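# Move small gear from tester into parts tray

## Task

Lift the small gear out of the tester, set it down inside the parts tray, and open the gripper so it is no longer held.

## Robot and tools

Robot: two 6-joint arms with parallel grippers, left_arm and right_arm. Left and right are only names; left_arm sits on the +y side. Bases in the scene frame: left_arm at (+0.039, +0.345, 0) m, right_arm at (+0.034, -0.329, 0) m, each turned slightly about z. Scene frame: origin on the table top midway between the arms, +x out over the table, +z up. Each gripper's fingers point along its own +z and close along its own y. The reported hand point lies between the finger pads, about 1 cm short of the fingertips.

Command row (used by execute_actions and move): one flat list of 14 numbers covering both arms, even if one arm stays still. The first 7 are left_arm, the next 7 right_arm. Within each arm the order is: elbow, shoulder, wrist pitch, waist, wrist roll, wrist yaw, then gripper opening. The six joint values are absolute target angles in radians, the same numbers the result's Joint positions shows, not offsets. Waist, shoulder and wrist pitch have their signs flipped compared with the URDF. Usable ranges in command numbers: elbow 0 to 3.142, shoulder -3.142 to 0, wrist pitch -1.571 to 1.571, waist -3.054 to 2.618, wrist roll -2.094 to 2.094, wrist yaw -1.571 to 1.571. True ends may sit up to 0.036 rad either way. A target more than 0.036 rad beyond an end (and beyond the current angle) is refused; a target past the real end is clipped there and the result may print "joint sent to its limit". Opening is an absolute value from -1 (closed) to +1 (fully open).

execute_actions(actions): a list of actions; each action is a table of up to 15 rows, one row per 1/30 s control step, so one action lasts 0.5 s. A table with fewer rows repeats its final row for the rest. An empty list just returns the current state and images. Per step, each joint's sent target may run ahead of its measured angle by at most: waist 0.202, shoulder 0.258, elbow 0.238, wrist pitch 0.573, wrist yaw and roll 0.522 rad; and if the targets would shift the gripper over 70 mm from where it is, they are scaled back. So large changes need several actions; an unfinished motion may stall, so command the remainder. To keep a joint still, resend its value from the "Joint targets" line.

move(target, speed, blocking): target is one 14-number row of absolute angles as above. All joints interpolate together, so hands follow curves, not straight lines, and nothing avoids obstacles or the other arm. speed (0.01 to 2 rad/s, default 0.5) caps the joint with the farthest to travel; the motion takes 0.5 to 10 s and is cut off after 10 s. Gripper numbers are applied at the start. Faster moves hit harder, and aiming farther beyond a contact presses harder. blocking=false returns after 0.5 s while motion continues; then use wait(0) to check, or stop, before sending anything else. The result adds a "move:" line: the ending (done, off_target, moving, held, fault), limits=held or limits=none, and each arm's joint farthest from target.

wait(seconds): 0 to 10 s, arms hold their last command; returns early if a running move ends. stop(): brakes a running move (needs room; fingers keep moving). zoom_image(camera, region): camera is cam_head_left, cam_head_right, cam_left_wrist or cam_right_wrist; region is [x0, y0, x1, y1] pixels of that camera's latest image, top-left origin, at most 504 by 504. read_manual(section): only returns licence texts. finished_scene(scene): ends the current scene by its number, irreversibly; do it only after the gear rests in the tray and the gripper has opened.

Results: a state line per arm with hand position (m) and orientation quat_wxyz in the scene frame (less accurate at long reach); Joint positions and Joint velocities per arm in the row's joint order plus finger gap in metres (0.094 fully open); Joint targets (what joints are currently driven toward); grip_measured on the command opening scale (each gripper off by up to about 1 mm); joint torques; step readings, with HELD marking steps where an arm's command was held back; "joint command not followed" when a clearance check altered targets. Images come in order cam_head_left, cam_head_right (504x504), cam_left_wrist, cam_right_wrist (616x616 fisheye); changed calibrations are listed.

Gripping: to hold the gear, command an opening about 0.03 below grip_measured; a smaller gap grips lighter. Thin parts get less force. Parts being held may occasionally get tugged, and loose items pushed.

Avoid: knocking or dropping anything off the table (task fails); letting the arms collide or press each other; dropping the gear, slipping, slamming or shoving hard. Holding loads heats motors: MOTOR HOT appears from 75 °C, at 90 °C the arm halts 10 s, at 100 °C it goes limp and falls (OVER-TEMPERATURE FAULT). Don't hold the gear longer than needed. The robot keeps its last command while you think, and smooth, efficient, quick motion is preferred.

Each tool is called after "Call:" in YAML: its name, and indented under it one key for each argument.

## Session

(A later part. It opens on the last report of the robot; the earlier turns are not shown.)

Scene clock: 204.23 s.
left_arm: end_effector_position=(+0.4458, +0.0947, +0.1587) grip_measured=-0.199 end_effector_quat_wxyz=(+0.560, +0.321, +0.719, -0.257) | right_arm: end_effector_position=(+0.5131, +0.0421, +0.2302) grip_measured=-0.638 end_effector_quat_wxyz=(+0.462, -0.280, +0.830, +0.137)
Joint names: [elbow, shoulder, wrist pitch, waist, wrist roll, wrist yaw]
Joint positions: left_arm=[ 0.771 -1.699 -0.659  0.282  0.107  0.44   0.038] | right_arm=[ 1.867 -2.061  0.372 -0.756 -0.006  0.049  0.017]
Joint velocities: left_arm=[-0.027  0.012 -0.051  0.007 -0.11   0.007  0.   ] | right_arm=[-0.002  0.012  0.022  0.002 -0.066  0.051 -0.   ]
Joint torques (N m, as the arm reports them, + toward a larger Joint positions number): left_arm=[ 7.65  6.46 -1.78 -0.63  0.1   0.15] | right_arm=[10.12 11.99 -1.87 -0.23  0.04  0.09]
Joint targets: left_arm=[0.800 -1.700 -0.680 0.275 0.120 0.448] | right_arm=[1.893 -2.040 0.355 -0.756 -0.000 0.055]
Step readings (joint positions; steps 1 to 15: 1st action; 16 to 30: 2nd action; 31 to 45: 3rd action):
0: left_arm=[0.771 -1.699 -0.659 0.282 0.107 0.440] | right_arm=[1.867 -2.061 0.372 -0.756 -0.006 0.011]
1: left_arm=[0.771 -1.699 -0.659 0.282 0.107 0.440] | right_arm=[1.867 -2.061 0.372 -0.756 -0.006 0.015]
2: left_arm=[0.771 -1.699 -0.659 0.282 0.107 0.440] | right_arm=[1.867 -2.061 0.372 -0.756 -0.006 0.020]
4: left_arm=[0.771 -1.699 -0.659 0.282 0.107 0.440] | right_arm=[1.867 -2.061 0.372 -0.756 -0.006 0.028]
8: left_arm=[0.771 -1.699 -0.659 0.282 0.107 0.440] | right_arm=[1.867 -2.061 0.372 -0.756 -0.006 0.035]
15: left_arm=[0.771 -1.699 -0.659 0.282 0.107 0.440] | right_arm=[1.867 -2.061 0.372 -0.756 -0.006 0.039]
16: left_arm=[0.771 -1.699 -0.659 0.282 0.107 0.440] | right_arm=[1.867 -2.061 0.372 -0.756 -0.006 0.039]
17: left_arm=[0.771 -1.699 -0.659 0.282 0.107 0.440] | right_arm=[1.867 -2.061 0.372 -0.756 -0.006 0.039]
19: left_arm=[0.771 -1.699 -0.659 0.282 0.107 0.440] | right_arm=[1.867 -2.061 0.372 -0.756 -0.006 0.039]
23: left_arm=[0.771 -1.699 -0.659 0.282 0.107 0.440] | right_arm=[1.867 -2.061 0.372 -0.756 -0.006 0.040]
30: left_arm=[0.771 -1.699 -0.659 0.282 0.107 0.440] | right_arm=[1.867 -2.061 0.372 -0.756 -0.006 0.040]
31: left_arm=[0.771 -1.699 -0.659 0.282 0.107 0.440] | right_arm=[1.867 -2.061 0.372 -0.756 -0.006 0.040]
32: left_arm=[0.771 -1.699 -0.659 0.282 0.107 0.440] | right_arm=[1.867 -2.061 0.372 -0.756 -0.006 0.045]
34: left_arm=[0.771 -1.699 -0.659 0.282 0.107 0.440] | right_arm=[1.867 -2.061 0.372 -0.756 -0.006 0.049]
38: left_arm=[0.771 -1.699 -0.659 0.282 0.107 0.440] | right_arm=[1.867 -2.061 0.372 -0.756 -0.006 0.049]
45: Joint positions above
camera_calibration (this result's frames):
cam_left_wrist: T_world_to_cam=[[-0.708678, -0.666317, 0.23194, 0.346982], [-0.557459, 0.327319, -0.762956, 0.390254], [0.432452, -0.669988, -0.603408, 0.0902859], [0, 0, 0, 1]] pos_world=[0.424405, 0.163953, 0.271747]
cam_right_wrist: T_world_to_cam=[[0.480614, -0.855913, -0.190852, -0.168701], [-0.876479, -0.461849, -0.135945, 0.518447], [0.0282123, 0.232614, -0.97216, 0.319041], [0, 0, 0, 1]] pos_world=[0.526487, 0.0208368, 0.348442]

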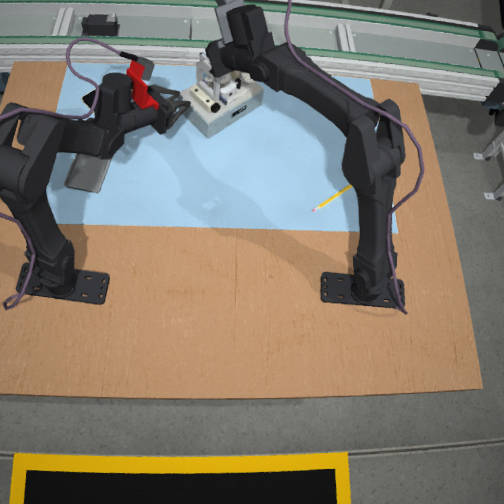

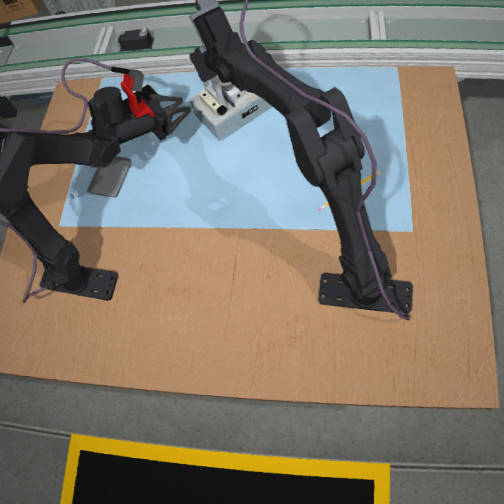

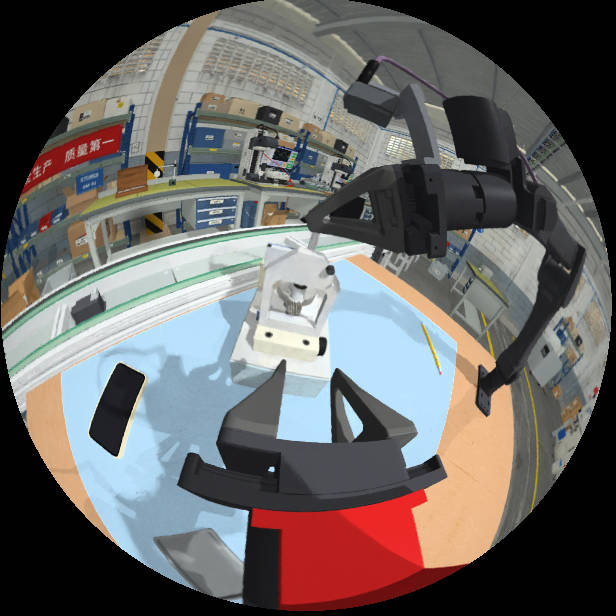

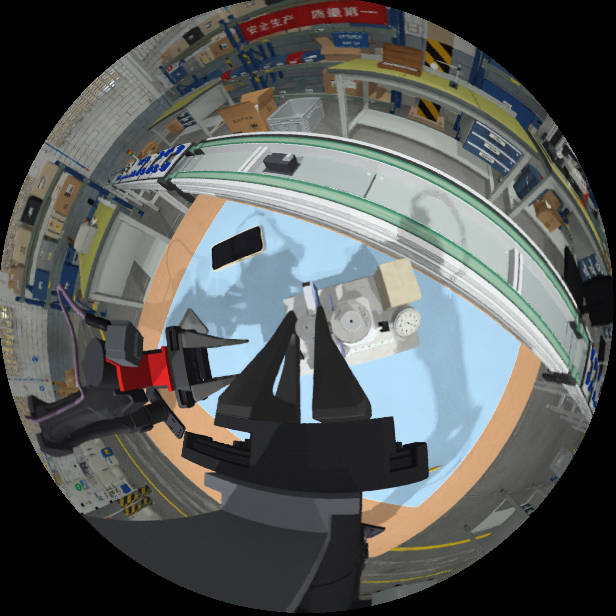

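Call:
execute_actions:
  actions:
    - [[0.80,-1.70,-0.68,0.275,0.12,0.448,-0.2, 1.893,-2.04,0.355,-0.756,0,0.055,-0.72]]

Scene clock: 209.93 s.
left_arm: end_effector_position=(+0.4458, +0.0947, +0.1587) grip_measured=-0.199 end_effector_quat_wxyz=(+0.560, +0.321, +0.719, -0.257) | right_arm: end_effector_position=(+0.5132, +0.0419, +0.2302) grip_measured=-0.699 end_effector_quat_wxyz=(+0.462, -0.279, +0.830, +0.136)
Joint names: [elbow, shoulder, wrist pitch, waist, wrist roll, wrist yaw]
Joint positions: left_arm=[ 0.771 -1.699 -0.659  0.282  0.107  0.44   0.038] | right_arm=[ 1.867 -2.061  0.372 -0.756 -0.005  0.051  0.014]
Joint velocities: left_arm=[-0.027  0.017 -0.081  0.007  0.022  0.007  0.   ] | right_arm=[ 0.012  0.017 -0.051  0.007  0.066  0.007  0.   ]
Joint torques (N m, as the arm reports them, + toward a larger Joint positions number): left_arm=[ 7.68  6.47 -1.79 -0.62  0.1   0.15] | right_arm=[10.19 11.97 -1.85 -0.01  0.05  0.06]
Joint targets: left_arm=[0.800 -1.700 -0.680 0.275 0.120 0.448] | right_arm=[1.893 -2.040 0.355 -0.756 0.000 0.055]
Step readings (joint positions):
0: left_arm=[0.771 -1.699 -0.659 0.282 0.107 0.440] | right_arm=[1.867 -2.061 0.372 -0.756 -0.006 0.049]
1: left_arm=[0.771 -1.699 -0.659 0.282 0.107 0.440] | right_arm=[1.867 -2.061 0.372 -0.756 -0.005 0.050]
2: left_arm=[0.771 -1.699 -0.659 0.282 0.107 0.440] | right_arm=[1.867 -2.061 0.372 -0.756 -0.005 0.051]
4: left_arm=[0.771 -1.699 -0.659 0.282 0.107 0.440] | right_arm=[1.867 -2.061 0.372 -0.756 -0.005 0.051]
8: left_arm=[0.771 -1.699 -0.659 0.282 0.107 0.440] | right_arm=[1.867 -2.061 0.372 -0.756 -0.005 0.051]
15: Joint positions above
camera_calibration (this result's frames):
cam_left_wrist: T_world_to_cam=[[-0.708678, -0.666317, 0.23194, 0.346982], [-0.557459, 0.327319, -0.762956, 0.390254], [0.432452, -0.669988, -0.603408, 0.0902859], [0, 0, 0, 1]] pos_world=[0.424405, 0.163953, 0.271747]
cam_right_wrist: T_world_to_cam=[[0.479397, -0.856701, -0.190374, -0.168418], [-0.877123, -0.460592, -0.136055, 0.51879], [0.0288737, 0.232205, -0.972238, 0.31879], [0, 0, 0, 1]] pos_world=[0.526577, 0.0206416, 0.348462]

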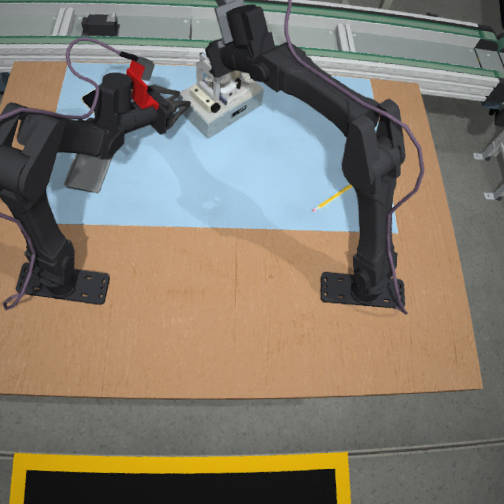

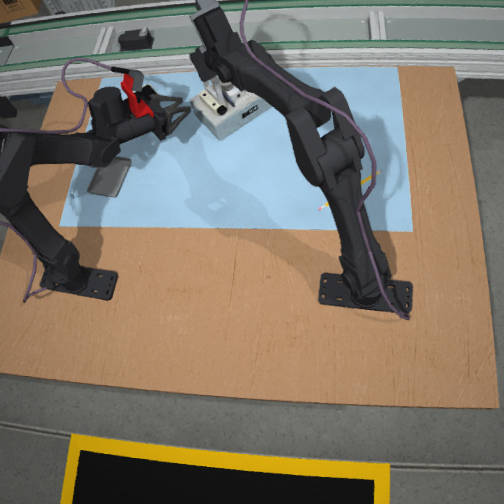

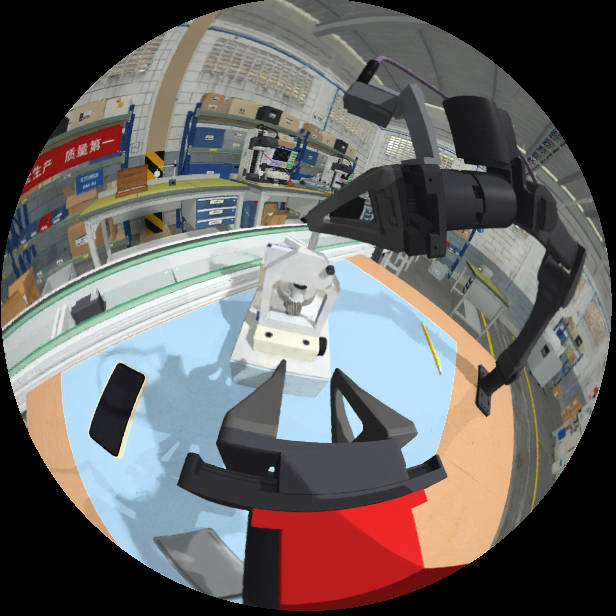

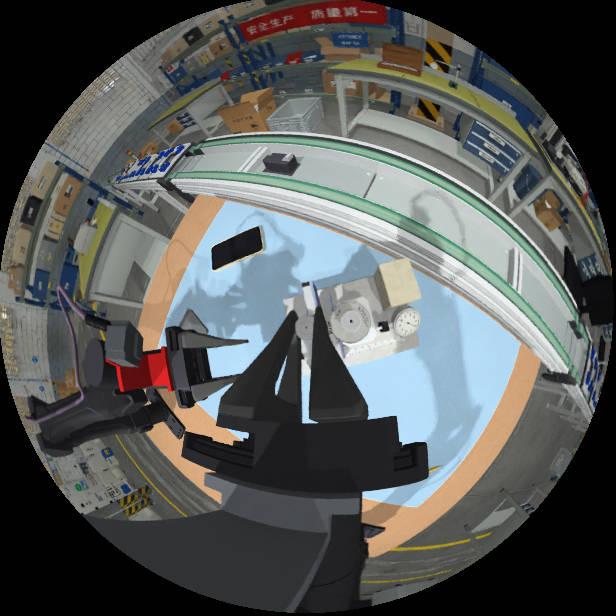

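Gripped at 14 mm. Lift gently.

Call:
move:
  target: [0.80,-1.70,-0.68,0.275,0.12,0.448,-0.2, 1.91,-2.015,0.355,-0.756,0,0.055,-0.735]
  speed: 0.03

Call:
zoom_image:
  camera: "cam_left_wrist"
  region: [240, 190, 380, 350]

Scene clock: 216.87 s.
left_arm: end_effector_position=(+0.4458, +0.0947, +0.1587) grip_measured=-0.199 end_effector_quat_wxyz=(+0.560, +0.321, +0.719, -0.257) | right_arm: end_effector_position=(+0.5133, +0.0419, +0.2311) grip_measured=-0.699 end_effector_quat_wxyz=(+0.463, -0.279, +0.830, +0.137)
Joint names: [elbow, shoulder, wrist pitch, waist, wrist roll, wrist yaw]
Joint positions: left_arm=[ 0.771 -1.699 -0.659  0.282  0.107  0.44   0.038] | right_arm=[ 1.87  -2.061  0.375 -0.756 -0.005  0.051  0.014]
Joint velocities: left_arm=[-0.002  0.017  0.037 -0.002 -0.095  0.007 -0.   ] | right_arm=[-0.007 -0.022 -0.007  0.017 -0.007 -0.051  0.   ]
Joint torques (N m, as the arm reports them, + toward a larger Joint positions number): left_arm=[ 7.63  6.42 -1.77 -0.58  0.1   0.14] | right_arm=[11.48 14.03 -1.89 -0.03  0.05  0.08]
Joint targets: left_arm=[0.800 -1.700 -0.680 0.275 0.120 0.448] | right_arm=[1.910 -2.015 0.355 -0.756 0.000 0.055]
move: off_target (left_arm, right_arm); limits=none; left_arm: farthest joint: the elbow, 0.029 radians from its target (0.029 radians at the start); right_arm: farthest joint: the shoulder, 0.046 radians from its target (0.046 radians at the start)
camera_calibration (this result's frames):
cam_left_wrist: T_world_to_cam=[[-0.708678, -0.666317, 0.23194, 0.346982], [-0.557459, 0.327319, -0.762956, 0.390254], [0.432452, -0.669988, -0.603408, 0.0902859], [0, 0, 0, 1]] pos_world=[0.424405, 0.163953, 0.271747]
cam_right_wrist: T_world_to_cam=[[0.479511, -0.85661, -0.190494, -0.168265], [-0.877041, -0.460527, -0.136797, 0.519106], [0.0294545, 0.232667, -0.97211, 0.319336], [0, 0, 0, 1]] pos_world=[0.526557, 0.0206257, 0.349388]

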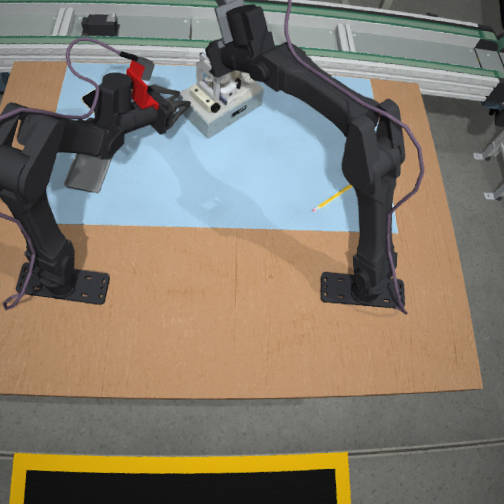

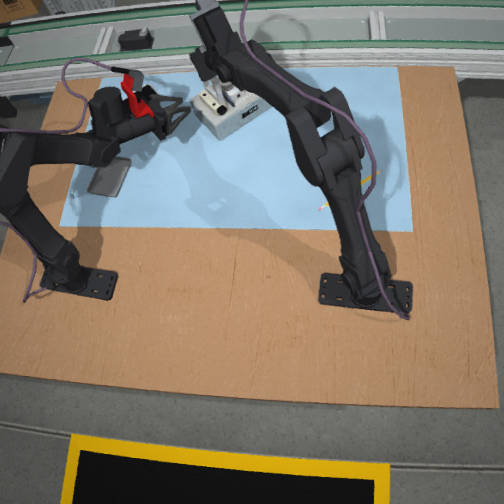

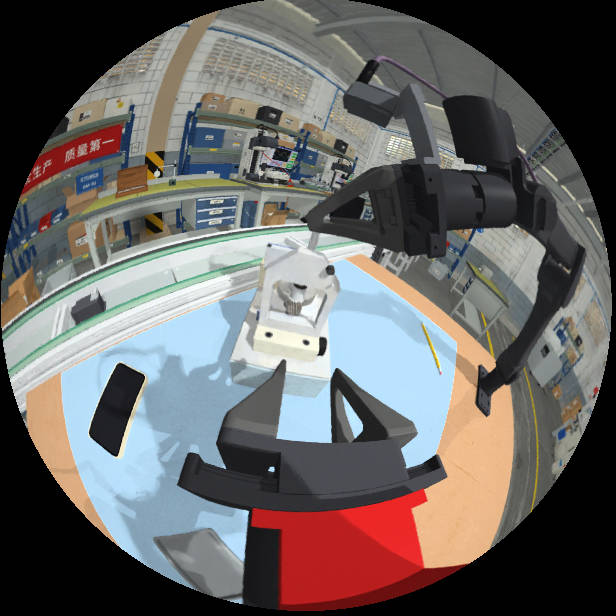

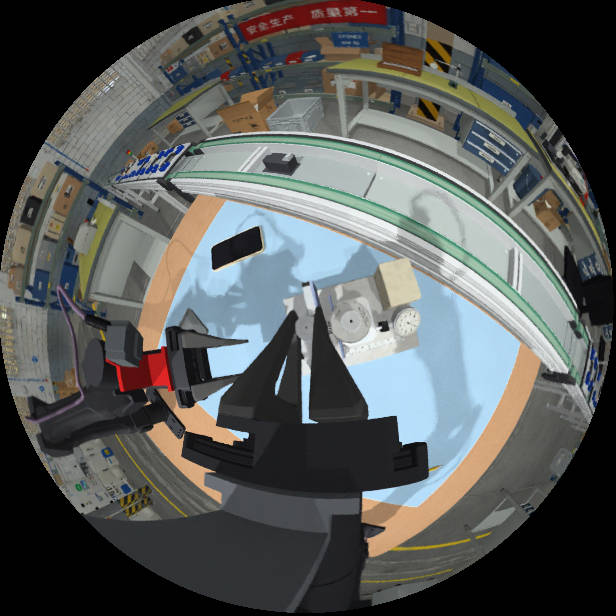

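Region (240, 190, 380, 350) of cam_left_wrist's 616x616 image, scaled by 3.150, with more detail than that image has; it fills the left 441 columns of this view, and the rest is white.

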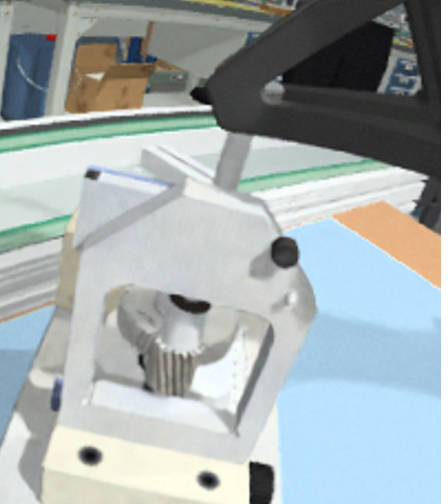

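Call:
move:
  target: [0.80,-1.70,-0.68,0.275,0.12,0.448,-0.2, 1.95,-1.97,0.33,-0.756,0,0.055,-0.74]
  speed: 0.04

Call:
zoom_image:
  camera: "cam_left_wrist"
  region: [240, 190, 380, 350]

Scene clock: 224.23 s.
left_arm: end_effector_position=(+0.4458, +0.0947, +0.1587) grip_measured=-0.199 end_effector_quat_wxyz=(+0.560, +0.321, +0.719, -0.257) | right_arm: end_effector_position=(+0.5133, +0.0419, +0.2342) grip_measured=-0.699 end_effector_quat_wxyz=(+0.462, -0.279, +0.831, +0.136)
Joint names: [elbow, shoulder, wrist pitch, waist, wrist roll, wrist yaw]
Joint positions: left_arm=[ 0.771 -1.699 -0.659  0.282  0.107  0.44   0.038] | right_arm=[ 1.886 -2.062  0.391 -0.756 -0.005  0.051  0.014]
Joint velocities: left_arm=[ 0.002  0.002 -0.022 -0.007 -0.051 -0.007 -0.001] | right_arm=[-0.002  0.002 -0.051  0.017  0.022 -0.066  0.001]
Joint torques (N m, as the arm reports them, + toward a larger Joint positions number): left_arm=[ 7.62  6.5  -1.77 -0.59  0.1   0.14] | right_arm=[12.77 16.32 -2.2   0.02  0.02  0.06]
Joint targets: left_arm=[0.800 -1.700 -0.680 0.275 0.120 0.448] | right_arm=[1.941 -1.984 0.339 -0.756 -0.001 0.054]
move: off_target (left_arm, right_arm); limits=none; left_arm: farthest joint: the elbow, 0.029 radians from its target (0.029 radians at the start); right_arm: farthest joint: the shoulder, 0.092 radians from its target (0.091 radians at the start)
camera_calibration (this result's frames):
cam_left_wrist: T_world_to_cam=[[-0.708678, -0.666317, 0.23194, 0.346982], [-0.557459, 0.327319, -0.762956, 0.390254], [0.432452, -0.669988, -0.603408, 0.0902859], [0, 0, 0, 1]] pos_world=[0.424405, 0.163953, 0.271747]
cam_right_wrist: T_world_to_cam=[[0.479284, -0.856791, -0.190253, -0.167608], [-0.877204, -0.460656, -0.135312, 0.519222], [0.0282928, 0.231744, -0.972365, 0.323093], [0, 0, 0, 1]] pos_world=[0.526654, 0.0207029, 0.352533]

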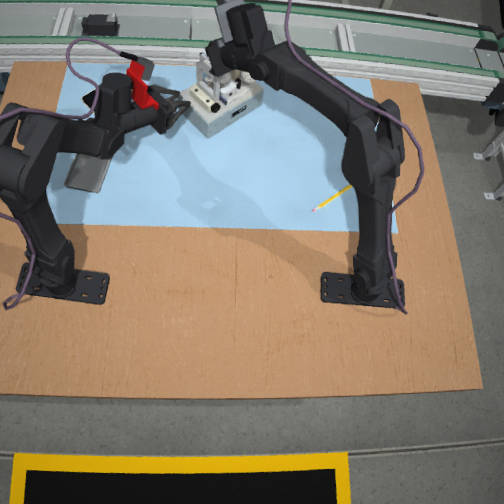

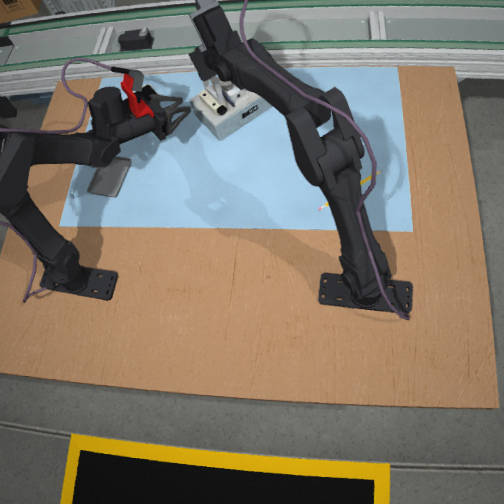

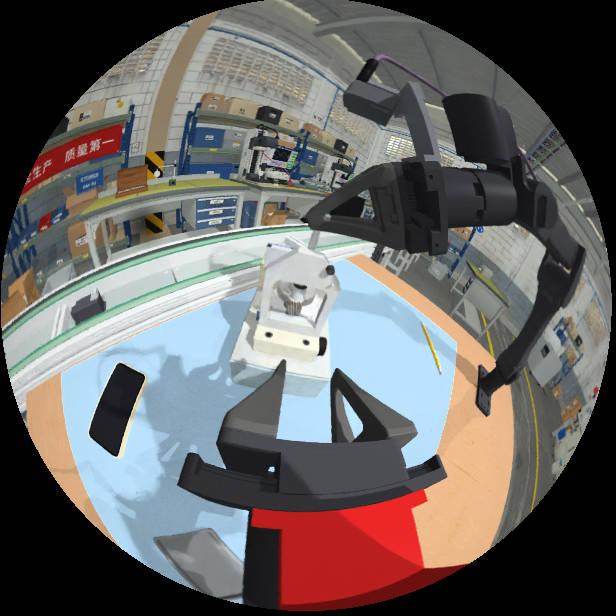

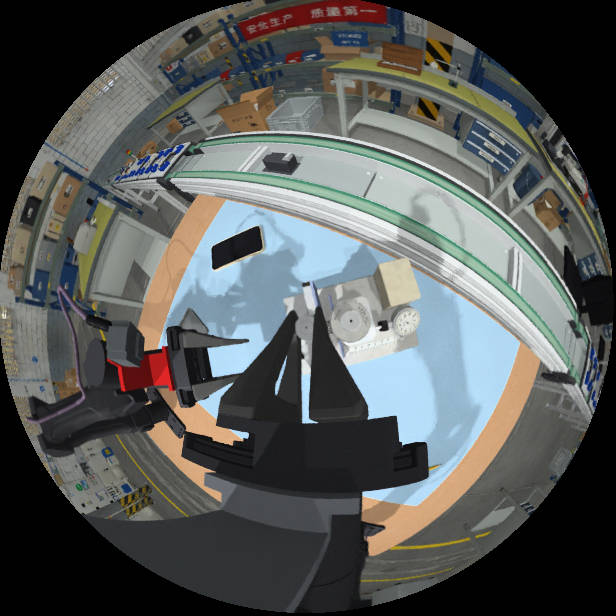

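Region (240, 190, 380, 350) of cam_left_wrist's 616x616 image, scaled by 3.150, with more detail than that image has; it fills the left 441 columns of this view, and the rest is white.

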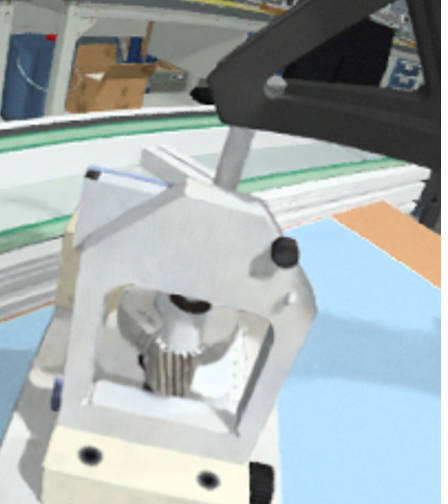

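Call:
move:
  target: [0.80,-1.70,-0.68,0.275,0.12,0.448,-0.2, 1.93,-2.022,0.25,-0.756,0,0.055,-0.74]
  speed: 0.1

Call:
zoom_image:
  camera: "cam_left_wrist"
  region: [260, 210, 350, 330]

Scene clock: 242.80 s.
left_arm: end_effector_position=(+0.4458, +0.0947, +0.1587) grip_measured=-0.199 end_effector_quat_wxyz=(+0.560, +0.321, +0.719, -0.257) | right_arm: end_effector_position=(+0.5139, +0.0423, +0.2310) grip_measured=-0.699 end_effector_quat_wxyz=(+0.460, -0.280, +0.832, +0.136)
Joint names: [elbow, shoulder, wrist pitch, waist, wrist roll, wrist yaw]
Joint positions: left_arm=[ 0.771 -1.699 -0.659  0.282  0.107  0.44   0.038] | right_arm=[ 1.885 -2.068  0.388 -0.756 -0.005  0.051  0.014]
Joint velocities: left_arm=[-0.012 -0.012  0.022 -0.007 -0.081  0.007 -0.   ] | right_arm=[-0.002  0.007  0.022 -0.002 -0.022 -0.081 -0.   ]
Joint torques (N m, as the arm reports them, + toward a larger Joint positions number): left_arm=[ 7.66  6.49 -1.77 -0.61  0.1   0.15] | right_arm=[11.75 14.04 -3.06  0.    0.04  0.08]
Joint targets: left_arm=[0.800 -1.700 -0.680 0.275 0.120 0.448] | right_arm=[1.930 -2.022 0.250 -0.756 0.000 0.055]
move: off_target (left_arm, right_arm); limits=none; left_arm: farthest joint: the elbow, 0.029 radians from its target (0.029 radians at the start); right_arm: farthest joint: the wrist pitch, 0.138 radians from its target (0.141 radians at the start)
camera_calibration (this result's frames):
cam_left_wrist: T_world_to_cam=[[-0.708678, -0.666317, 0.23194, 0.346982], [-0.557459, 0.327319, -0.762956, 0.390254], [0.432452, -0.669988, -0.603408, 0.0902859], [0, 0, 0, 1]] pos_world=[0.424405, 0.163953, 0.271747]
cam_right_wrist: T_world_to_cam=[[0.47866, -0.857287, -0.189591, -0.167901], [-0.877642, -0.461004, -0.131226, 0.518846], [0.0250966, 0.229205, -0.973054, 0.321781], [0, 0, 0, 1]] pos_world=[0.527653, 0.0214961, 0.349364]

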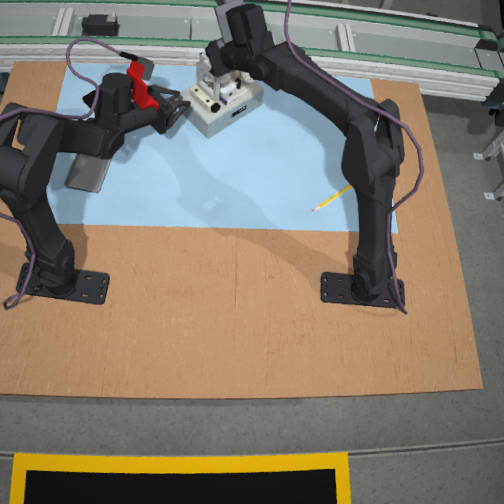

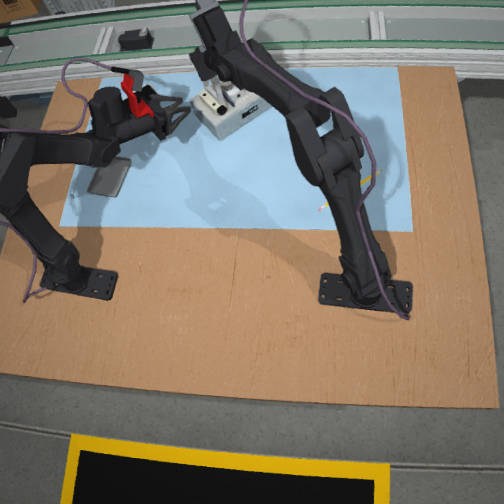

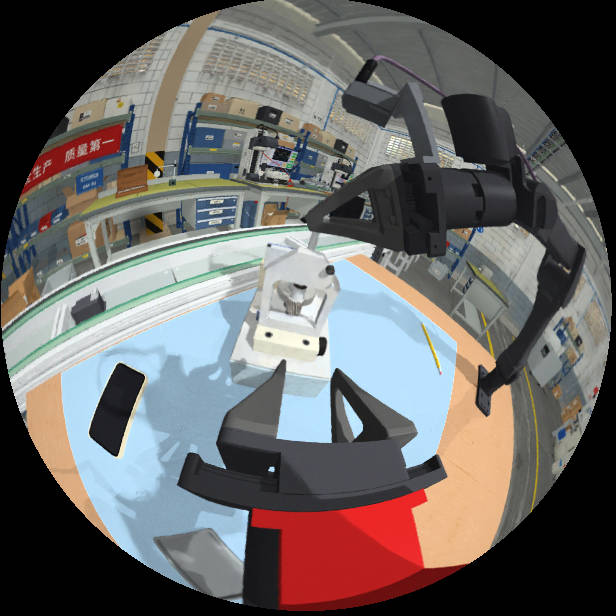

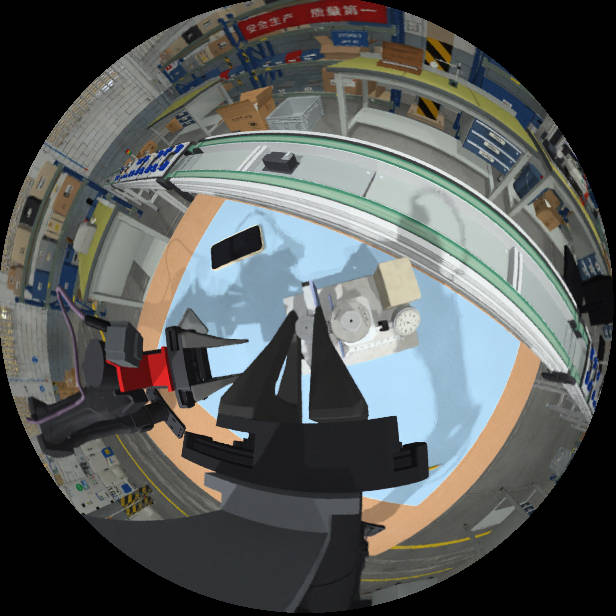

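Region (260, 210, 350, 330) of cam_left_wrist's 616x616 image, scaled by 4.200, with more detail than that image has; it fills the left 378 columns of this view, and the rest is white.

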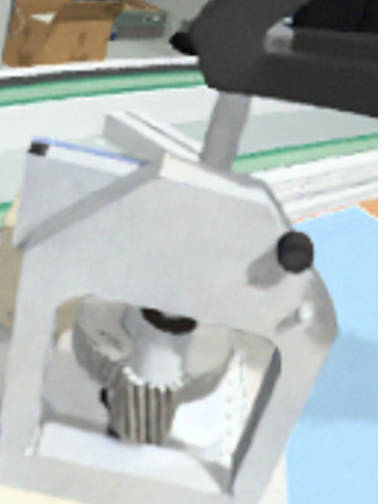

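Call:
execute_actions:
  actions:
    - [[0.80,-1.70,-0.68,0.275,0.12,0.448,-0.2, 1.9,-2.045,0.37,-0.756,0,0.055,-0.74]]
    - [[0.80,-1.70,-0.68,0.275,0.12,0.448,-0.2, 1.9,-2.045,0.37,-0.756,0,0.055,0.0]]

Call:
move:
  target: [0.80,-1.70,-0.68,0.275,0.12,0.448,-0.2, 1.95,-1.98,0.35,-0.74,0,0,0.0]
  speed: 0.2

Call:
move:
  target: [0.80,-1.70,-0.68,0.275,0.12,0.448,-0.2, 1.97,-2.39,-0.49,-0.34,0,-1.3,0.0]
  speed: 0.7

Scene clock: 294.77 s.
left_arm: end_effector_position=(+0.4458, +0.0947, +0.1587) grip_measured=-0.199 end_effector_quat_wxyz=(+0.560, +0.321, +0.719, -0.257) | right_arm: end_effector_position=(+0.5136, +0.0421, +0.2305) grip_measured=-0.002 end_effector_quat_wxyz=(+0.459, -0.280, +0.832, +0.135)
Joint names: [elbow, shoulder, wrist pitch, waist, wrist roll, wrist yaw]
Joint positions: left_arm=[ 0.771 -1.699 -0.659  0.282  0.107  0.44   0.038] | right_arm=[ 1.885 -2.068  0.391 -0.756 -0.005  0.051  0.047]
Joint velocities: left_arm=[-0.007 -0.007 -0.007  0.007 -0.066 -0.051 -0.   ] | right_arm=[ 0.007 -0.002  0.007  0.012 -0.037 -0.051  0.002]
Joint torques (N m, as the arm reports them, + toward a larger Joint positions number): left_arm=[ 7.65  6.46 -1.77 -0.62  0.1   0.16] | right_arm=[ 9.19 12.22 -1.89 -0.12  0.05  0.05]
Joint targets: left_arm=[0.800 -1.700 -0.680 0.275 0.120 0.448] | right_arm=[1.900 -2.045 0.370 -0.756 -0.000 0.055]
Step readings (joint positions; steps 1 to 15: 1st action; 16 to 30: 2nd action):
0: left_arm=[0.771 -1.699 -0.659 0.282 0.107 0.440] | right_arm=[1.885 -2.068 0.388 -0.756 -0.005 0.051]
1: left_arm=[0.771 -1.699 -0.659 0.282 0.107 0.440] | right_arm=[1.885 -2.068 0.392 -0.756 -0.005 0.051]
2: left_arm=[0.771 -1.699 -0.659 0.282 0.107 0.440] | right_arm=[1.885 -2.068 0.393 -0.756 -0.005 0.051]
4: left_arm=[0.771 -1.699 -0.659 0.282 0.107 0.440] | right_arm=[1.885 -2.068 0.393 -0.756 -0.005 0.051]
8: left_arm=[0.771 -1.699 -0.659 0.282 0.107 0.440] | right_arm=[1.885 -2.068 0.393 -0.756 -0.005 0.051]
15: left_arm=[0.771 -1.699 -0.659 0.282 0.107 0.440] | right_arm=[1.885 -2.068 0.393 -0.756 -0.005 0.051]
16: left_arm=[0.771 -1.699 -0.659 0.282 0.107 0.440] | right_arm=[1.885 -2.068 0.393 -0.756 -0.005 0.051]
17: left_arm=[0.771 -1.699 -0.659 0.282 0.107 0.440] | right_arm=[1.885 -2.068 0.391 -0.756 -0.005 0.051]
19: left_arm=[0.771 -1.699 -0.659 0.282 0.107 0.440] | right_arm=[1.885 -2.068 0.391 -0.756 -0.005 0.051]
23: left_arm=[0.771 -1.699 -0.659 0.282 0.107 0.440] | right_arm=[1.885 -2.068 0.391 -0.756 -0.005 0.051]
30: Joint positions above
camera_calibration (this result's frames):
cam_left_wrist: T_world_to_cam=[[-0.708678, -0.666317, 0.23194, 0.346982], [-0.557459, 0.327319, -0.762956, 0.390254], [0.432452, -0.669988, -0.603408, 0.0902859], [0, 0, 0, 1]] pos_world=[0.424405, 0.163953, 0.271747]
cam_right_wrist: T_world_to_cam=[[0.478264, -0.857601, -0.189167, -0.167945], [-0.877914, -0.461219, -0.128625, 0.517971], [0.0230614, 0.227589, -0.973484, 0.322509], [0, 0, 0, 1]] pos_world=[0.527618, 0.0214689, 0.348812]

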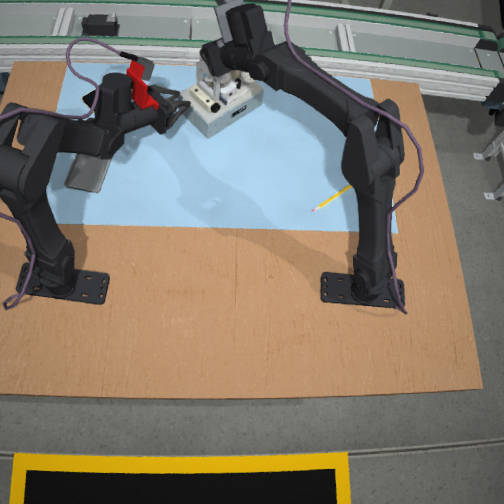

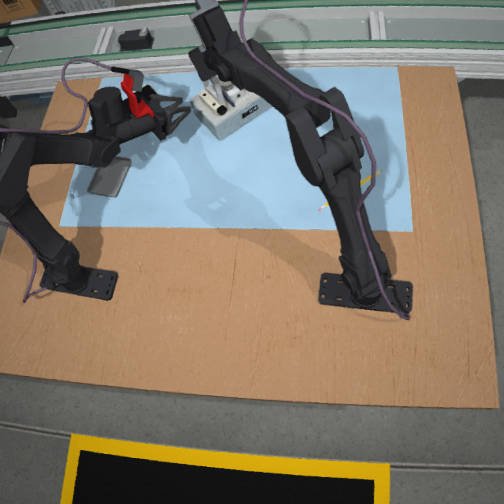

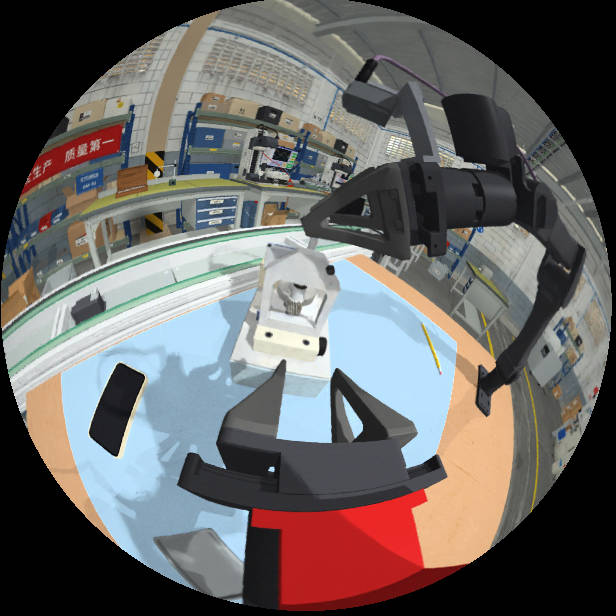

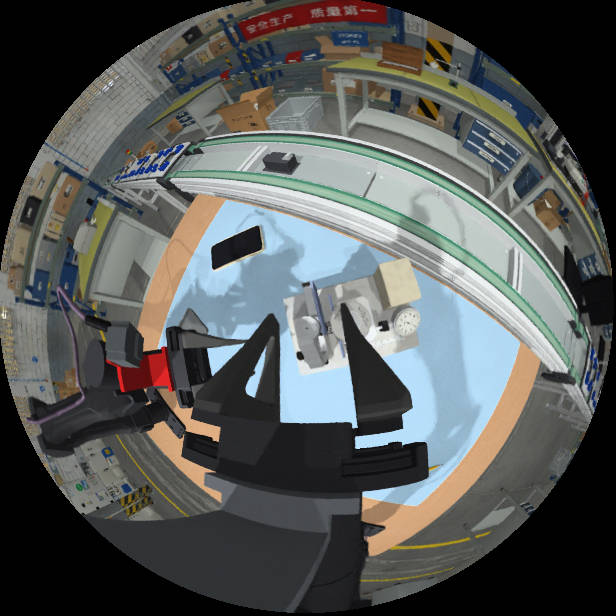

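Scene clock: 295.77 s.
left_arm: end_effector_position=(+0.4458, +0.0947, +0.1587) grip_measured=-0.199 end_effector_quat_wxyz=(+0.560, +0.321, +0.719, -0.257) | right_arm: end_effector_position=(+0.5099, +0.0433, +0.2980) grip_measured=-0.002 end_effector_quat_wxyz=(+0.512, -0.274, +0.796, +0.170)
Joint names: [elbow, shoulder, wrist pitch, waist, wrist roll, wrist yaw]
Joint positions: left_arm=[ 0.771 -1.699 -0.659  0.282  0.107  0.44   0.038] | right_arm=[ 1.931 -1.999  0.362 -0.75  -0.005  0.013  0.047]
Joint velocities: left_arm=[-0.002  0.022 -0.066  0.002 -0.037 -0.066 -0.002] | right_arm=[-0.022  0.007  0.037 -0.007  0.022 -0.037 -0.   ]
Joint torques (N m, as the arm reports them, + toward a larger Joint positions number): left_arm=[ 7.63  6.48 -1.78 -0.59  0.11  0.15] | right_arm=[ 9.44 11.28 -1.91  0.76  0.05 -0.16]
Joint targets: left_arm=[0.800 -1.700 -0.680 0.275 0.120 0.448] | right_arm=[1.950 -1.980 0.350 -0.740 -0.000 -0.000]
move: off_target (left_arm); limits=none; left_arm: farthest joint: the elbow, 0.029 radians from its target (0.029 radians at the start); right_arm: farthest joint: the shoulder, 0.019 radians from its target (0.088 radians at the start)
camera_calibration (this result's frames):
cam_left_wrist: T_world_to_cam=[[-0.708678, -0.666317, 0.23194, 0.346982], [-0.557459, 0.327319, -0.762956, 0.390254], [0.432452, -0.669988, -0.603408, 0.0902859], [0, 0, 0, 1]] pos_world=[0.424405, 0.163953, 0.271747]
cam_right_wrist: T_world_to_cam=[[0.522039, -0.822708, -0.225003, -0.165555], [-0.845492, -0.464417, -0.263551, 0.547817], [0.11233, 0.327822, -0.938038, 0.327648], [0, 0, 0, 1]] pos_world=[0.512797, 0.0108017, 0.414473]

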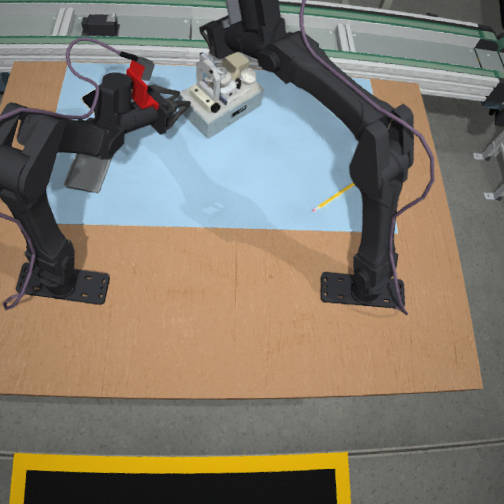

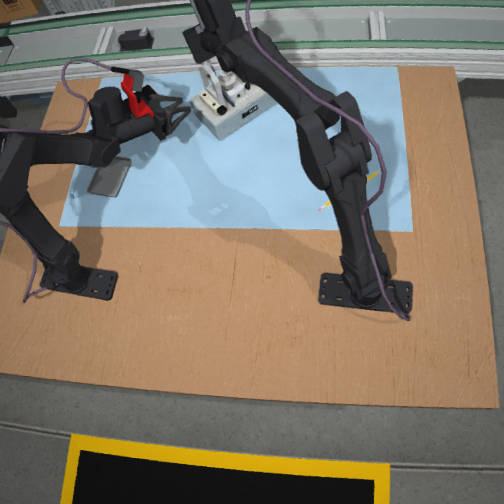

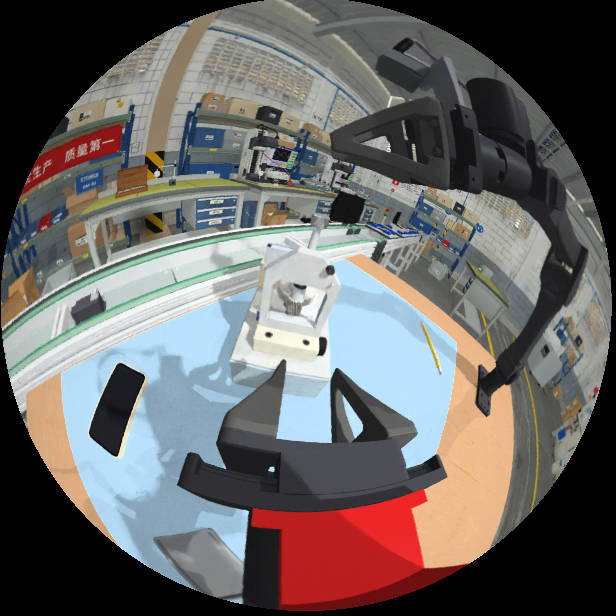

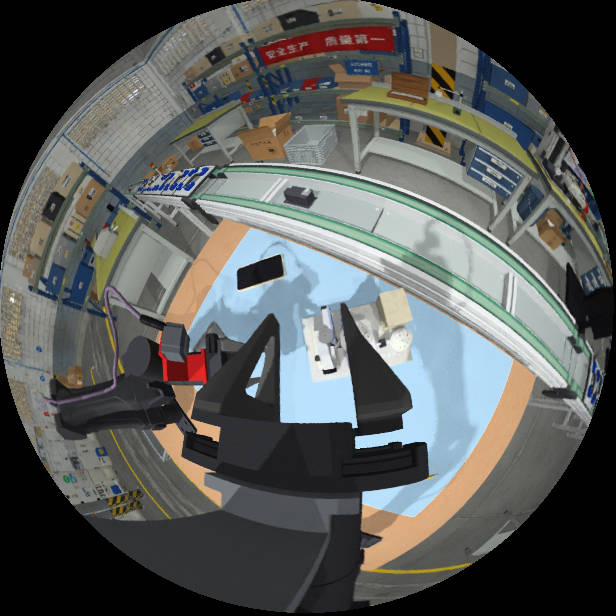

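Scene clock: 298.50 s.
left_arm: end_effector_position=(+0.4458, +0.0947, +0.1587) grip_measured=-0.199 end_effector_quat_wxyz=(+0.560, +0.321, +0.719, -0.257) | right_arm: end_effector_position=(+0.5518, -0.0145, +0.2463) grip_measured=-0.002 end_effector_quat_wxyz=(+0.513, -0.497, +0.500, +0.489)
Joint names: [elbow, shoulder, wrist pitch, waist, wrist roll, wrist yaw]
Joint positions: left_arm=[ 0.771 -1.699 -0.659  0.282  0.107  0.44   0.038] | right_arm=[ 1.941 -2.395 -0.471 -0.342 -0.005 -1.286  0.047]
Joint velocities: left_arm=[ 0.012  0.007  0.11  -0.007 -0.022 -0.051 -0.   ] | right_arm=[ 0.002  0.007 -0.022  0.007 -0.081 -0.066  0.001]
Joint torques (N m, as the arm reports them, + toward a larger Joint positions number): left_arm=[ 7.62  6.45 -1.78 -0.59  0.09  0.14] | right_arm=[10.06 12.75 -1.51  0.09  0.03 -0.14]
Joint targets: left_arm=[0.800 -1.700 -0.680 0.275 0.120 0.448] | right_arm=[1.970 -2.390 -0.490 -0.340 -0.000 -1.300]
move: off_target (left_arm, right_arm); limits=none; left_arm: farthest joint: the elbow, 0.029 radians from its target (0.029 radians at the start); right_arm: farthest joint: the elbow, 0.029 radians from its target (0.039 radians at the start)
camera_calibration (this result's frames):
cam_left_wrist: T_world_to_cam=[[-0.708678, -0.666317, 0.23194, 0.346982], [-0.557459, 0.327319, -0.762956, 0.390254], [0.432452, -0.669988, -0.603408, 0.0902859], [0, 0, 0, 1]] pos_world=[0.424405, 0.163953, 0.271747]
cam_right_wrist: T_world_to_cam=[[0.973207, -0.00768652, -0.229801, -0.482582], [-0.157612, -0.749985, -0.642402, 0.25236], [-0.167409, 0.66141, -0.731103, 0.401557], [0, 0, 0, 1]] pos_world=[0.576651, -0.0800371, 0.344799]

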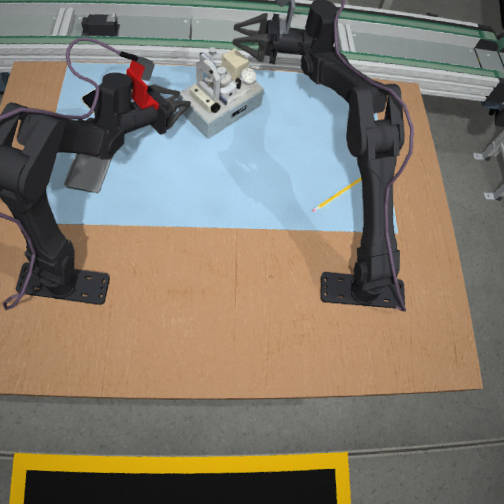

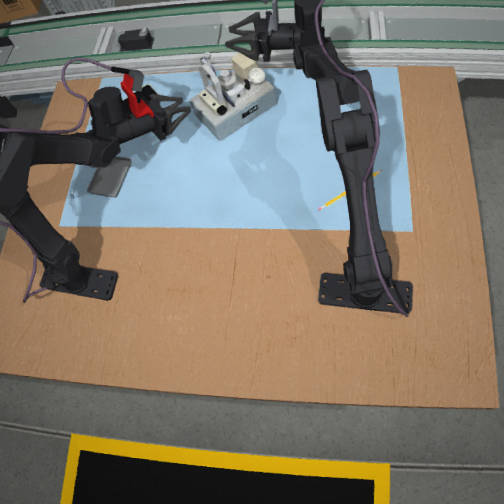

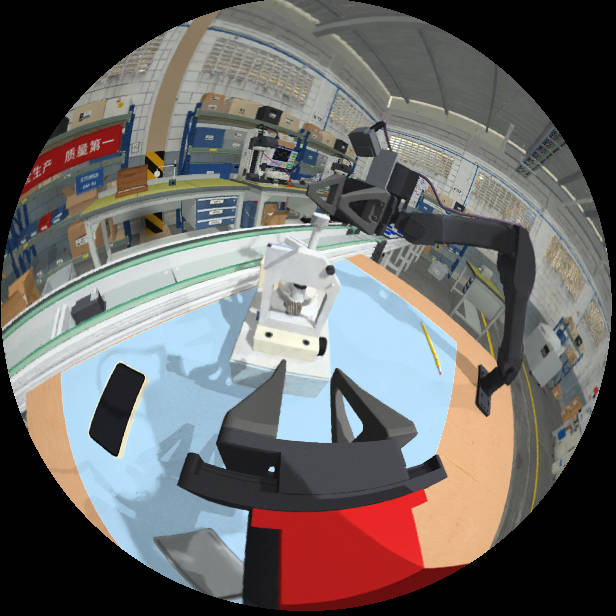

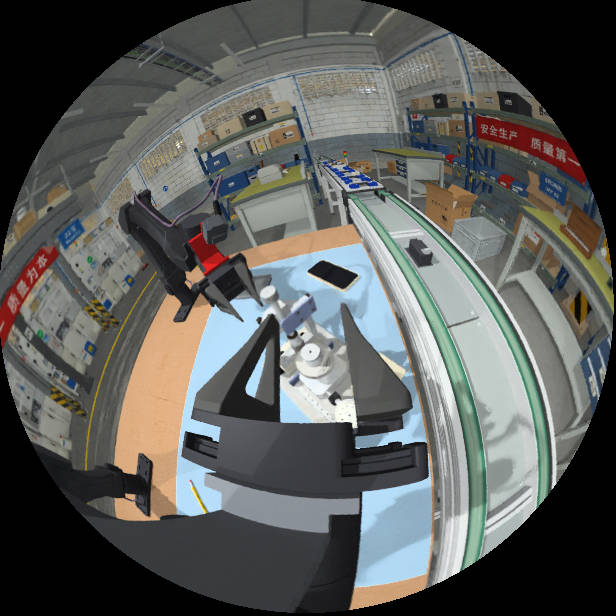

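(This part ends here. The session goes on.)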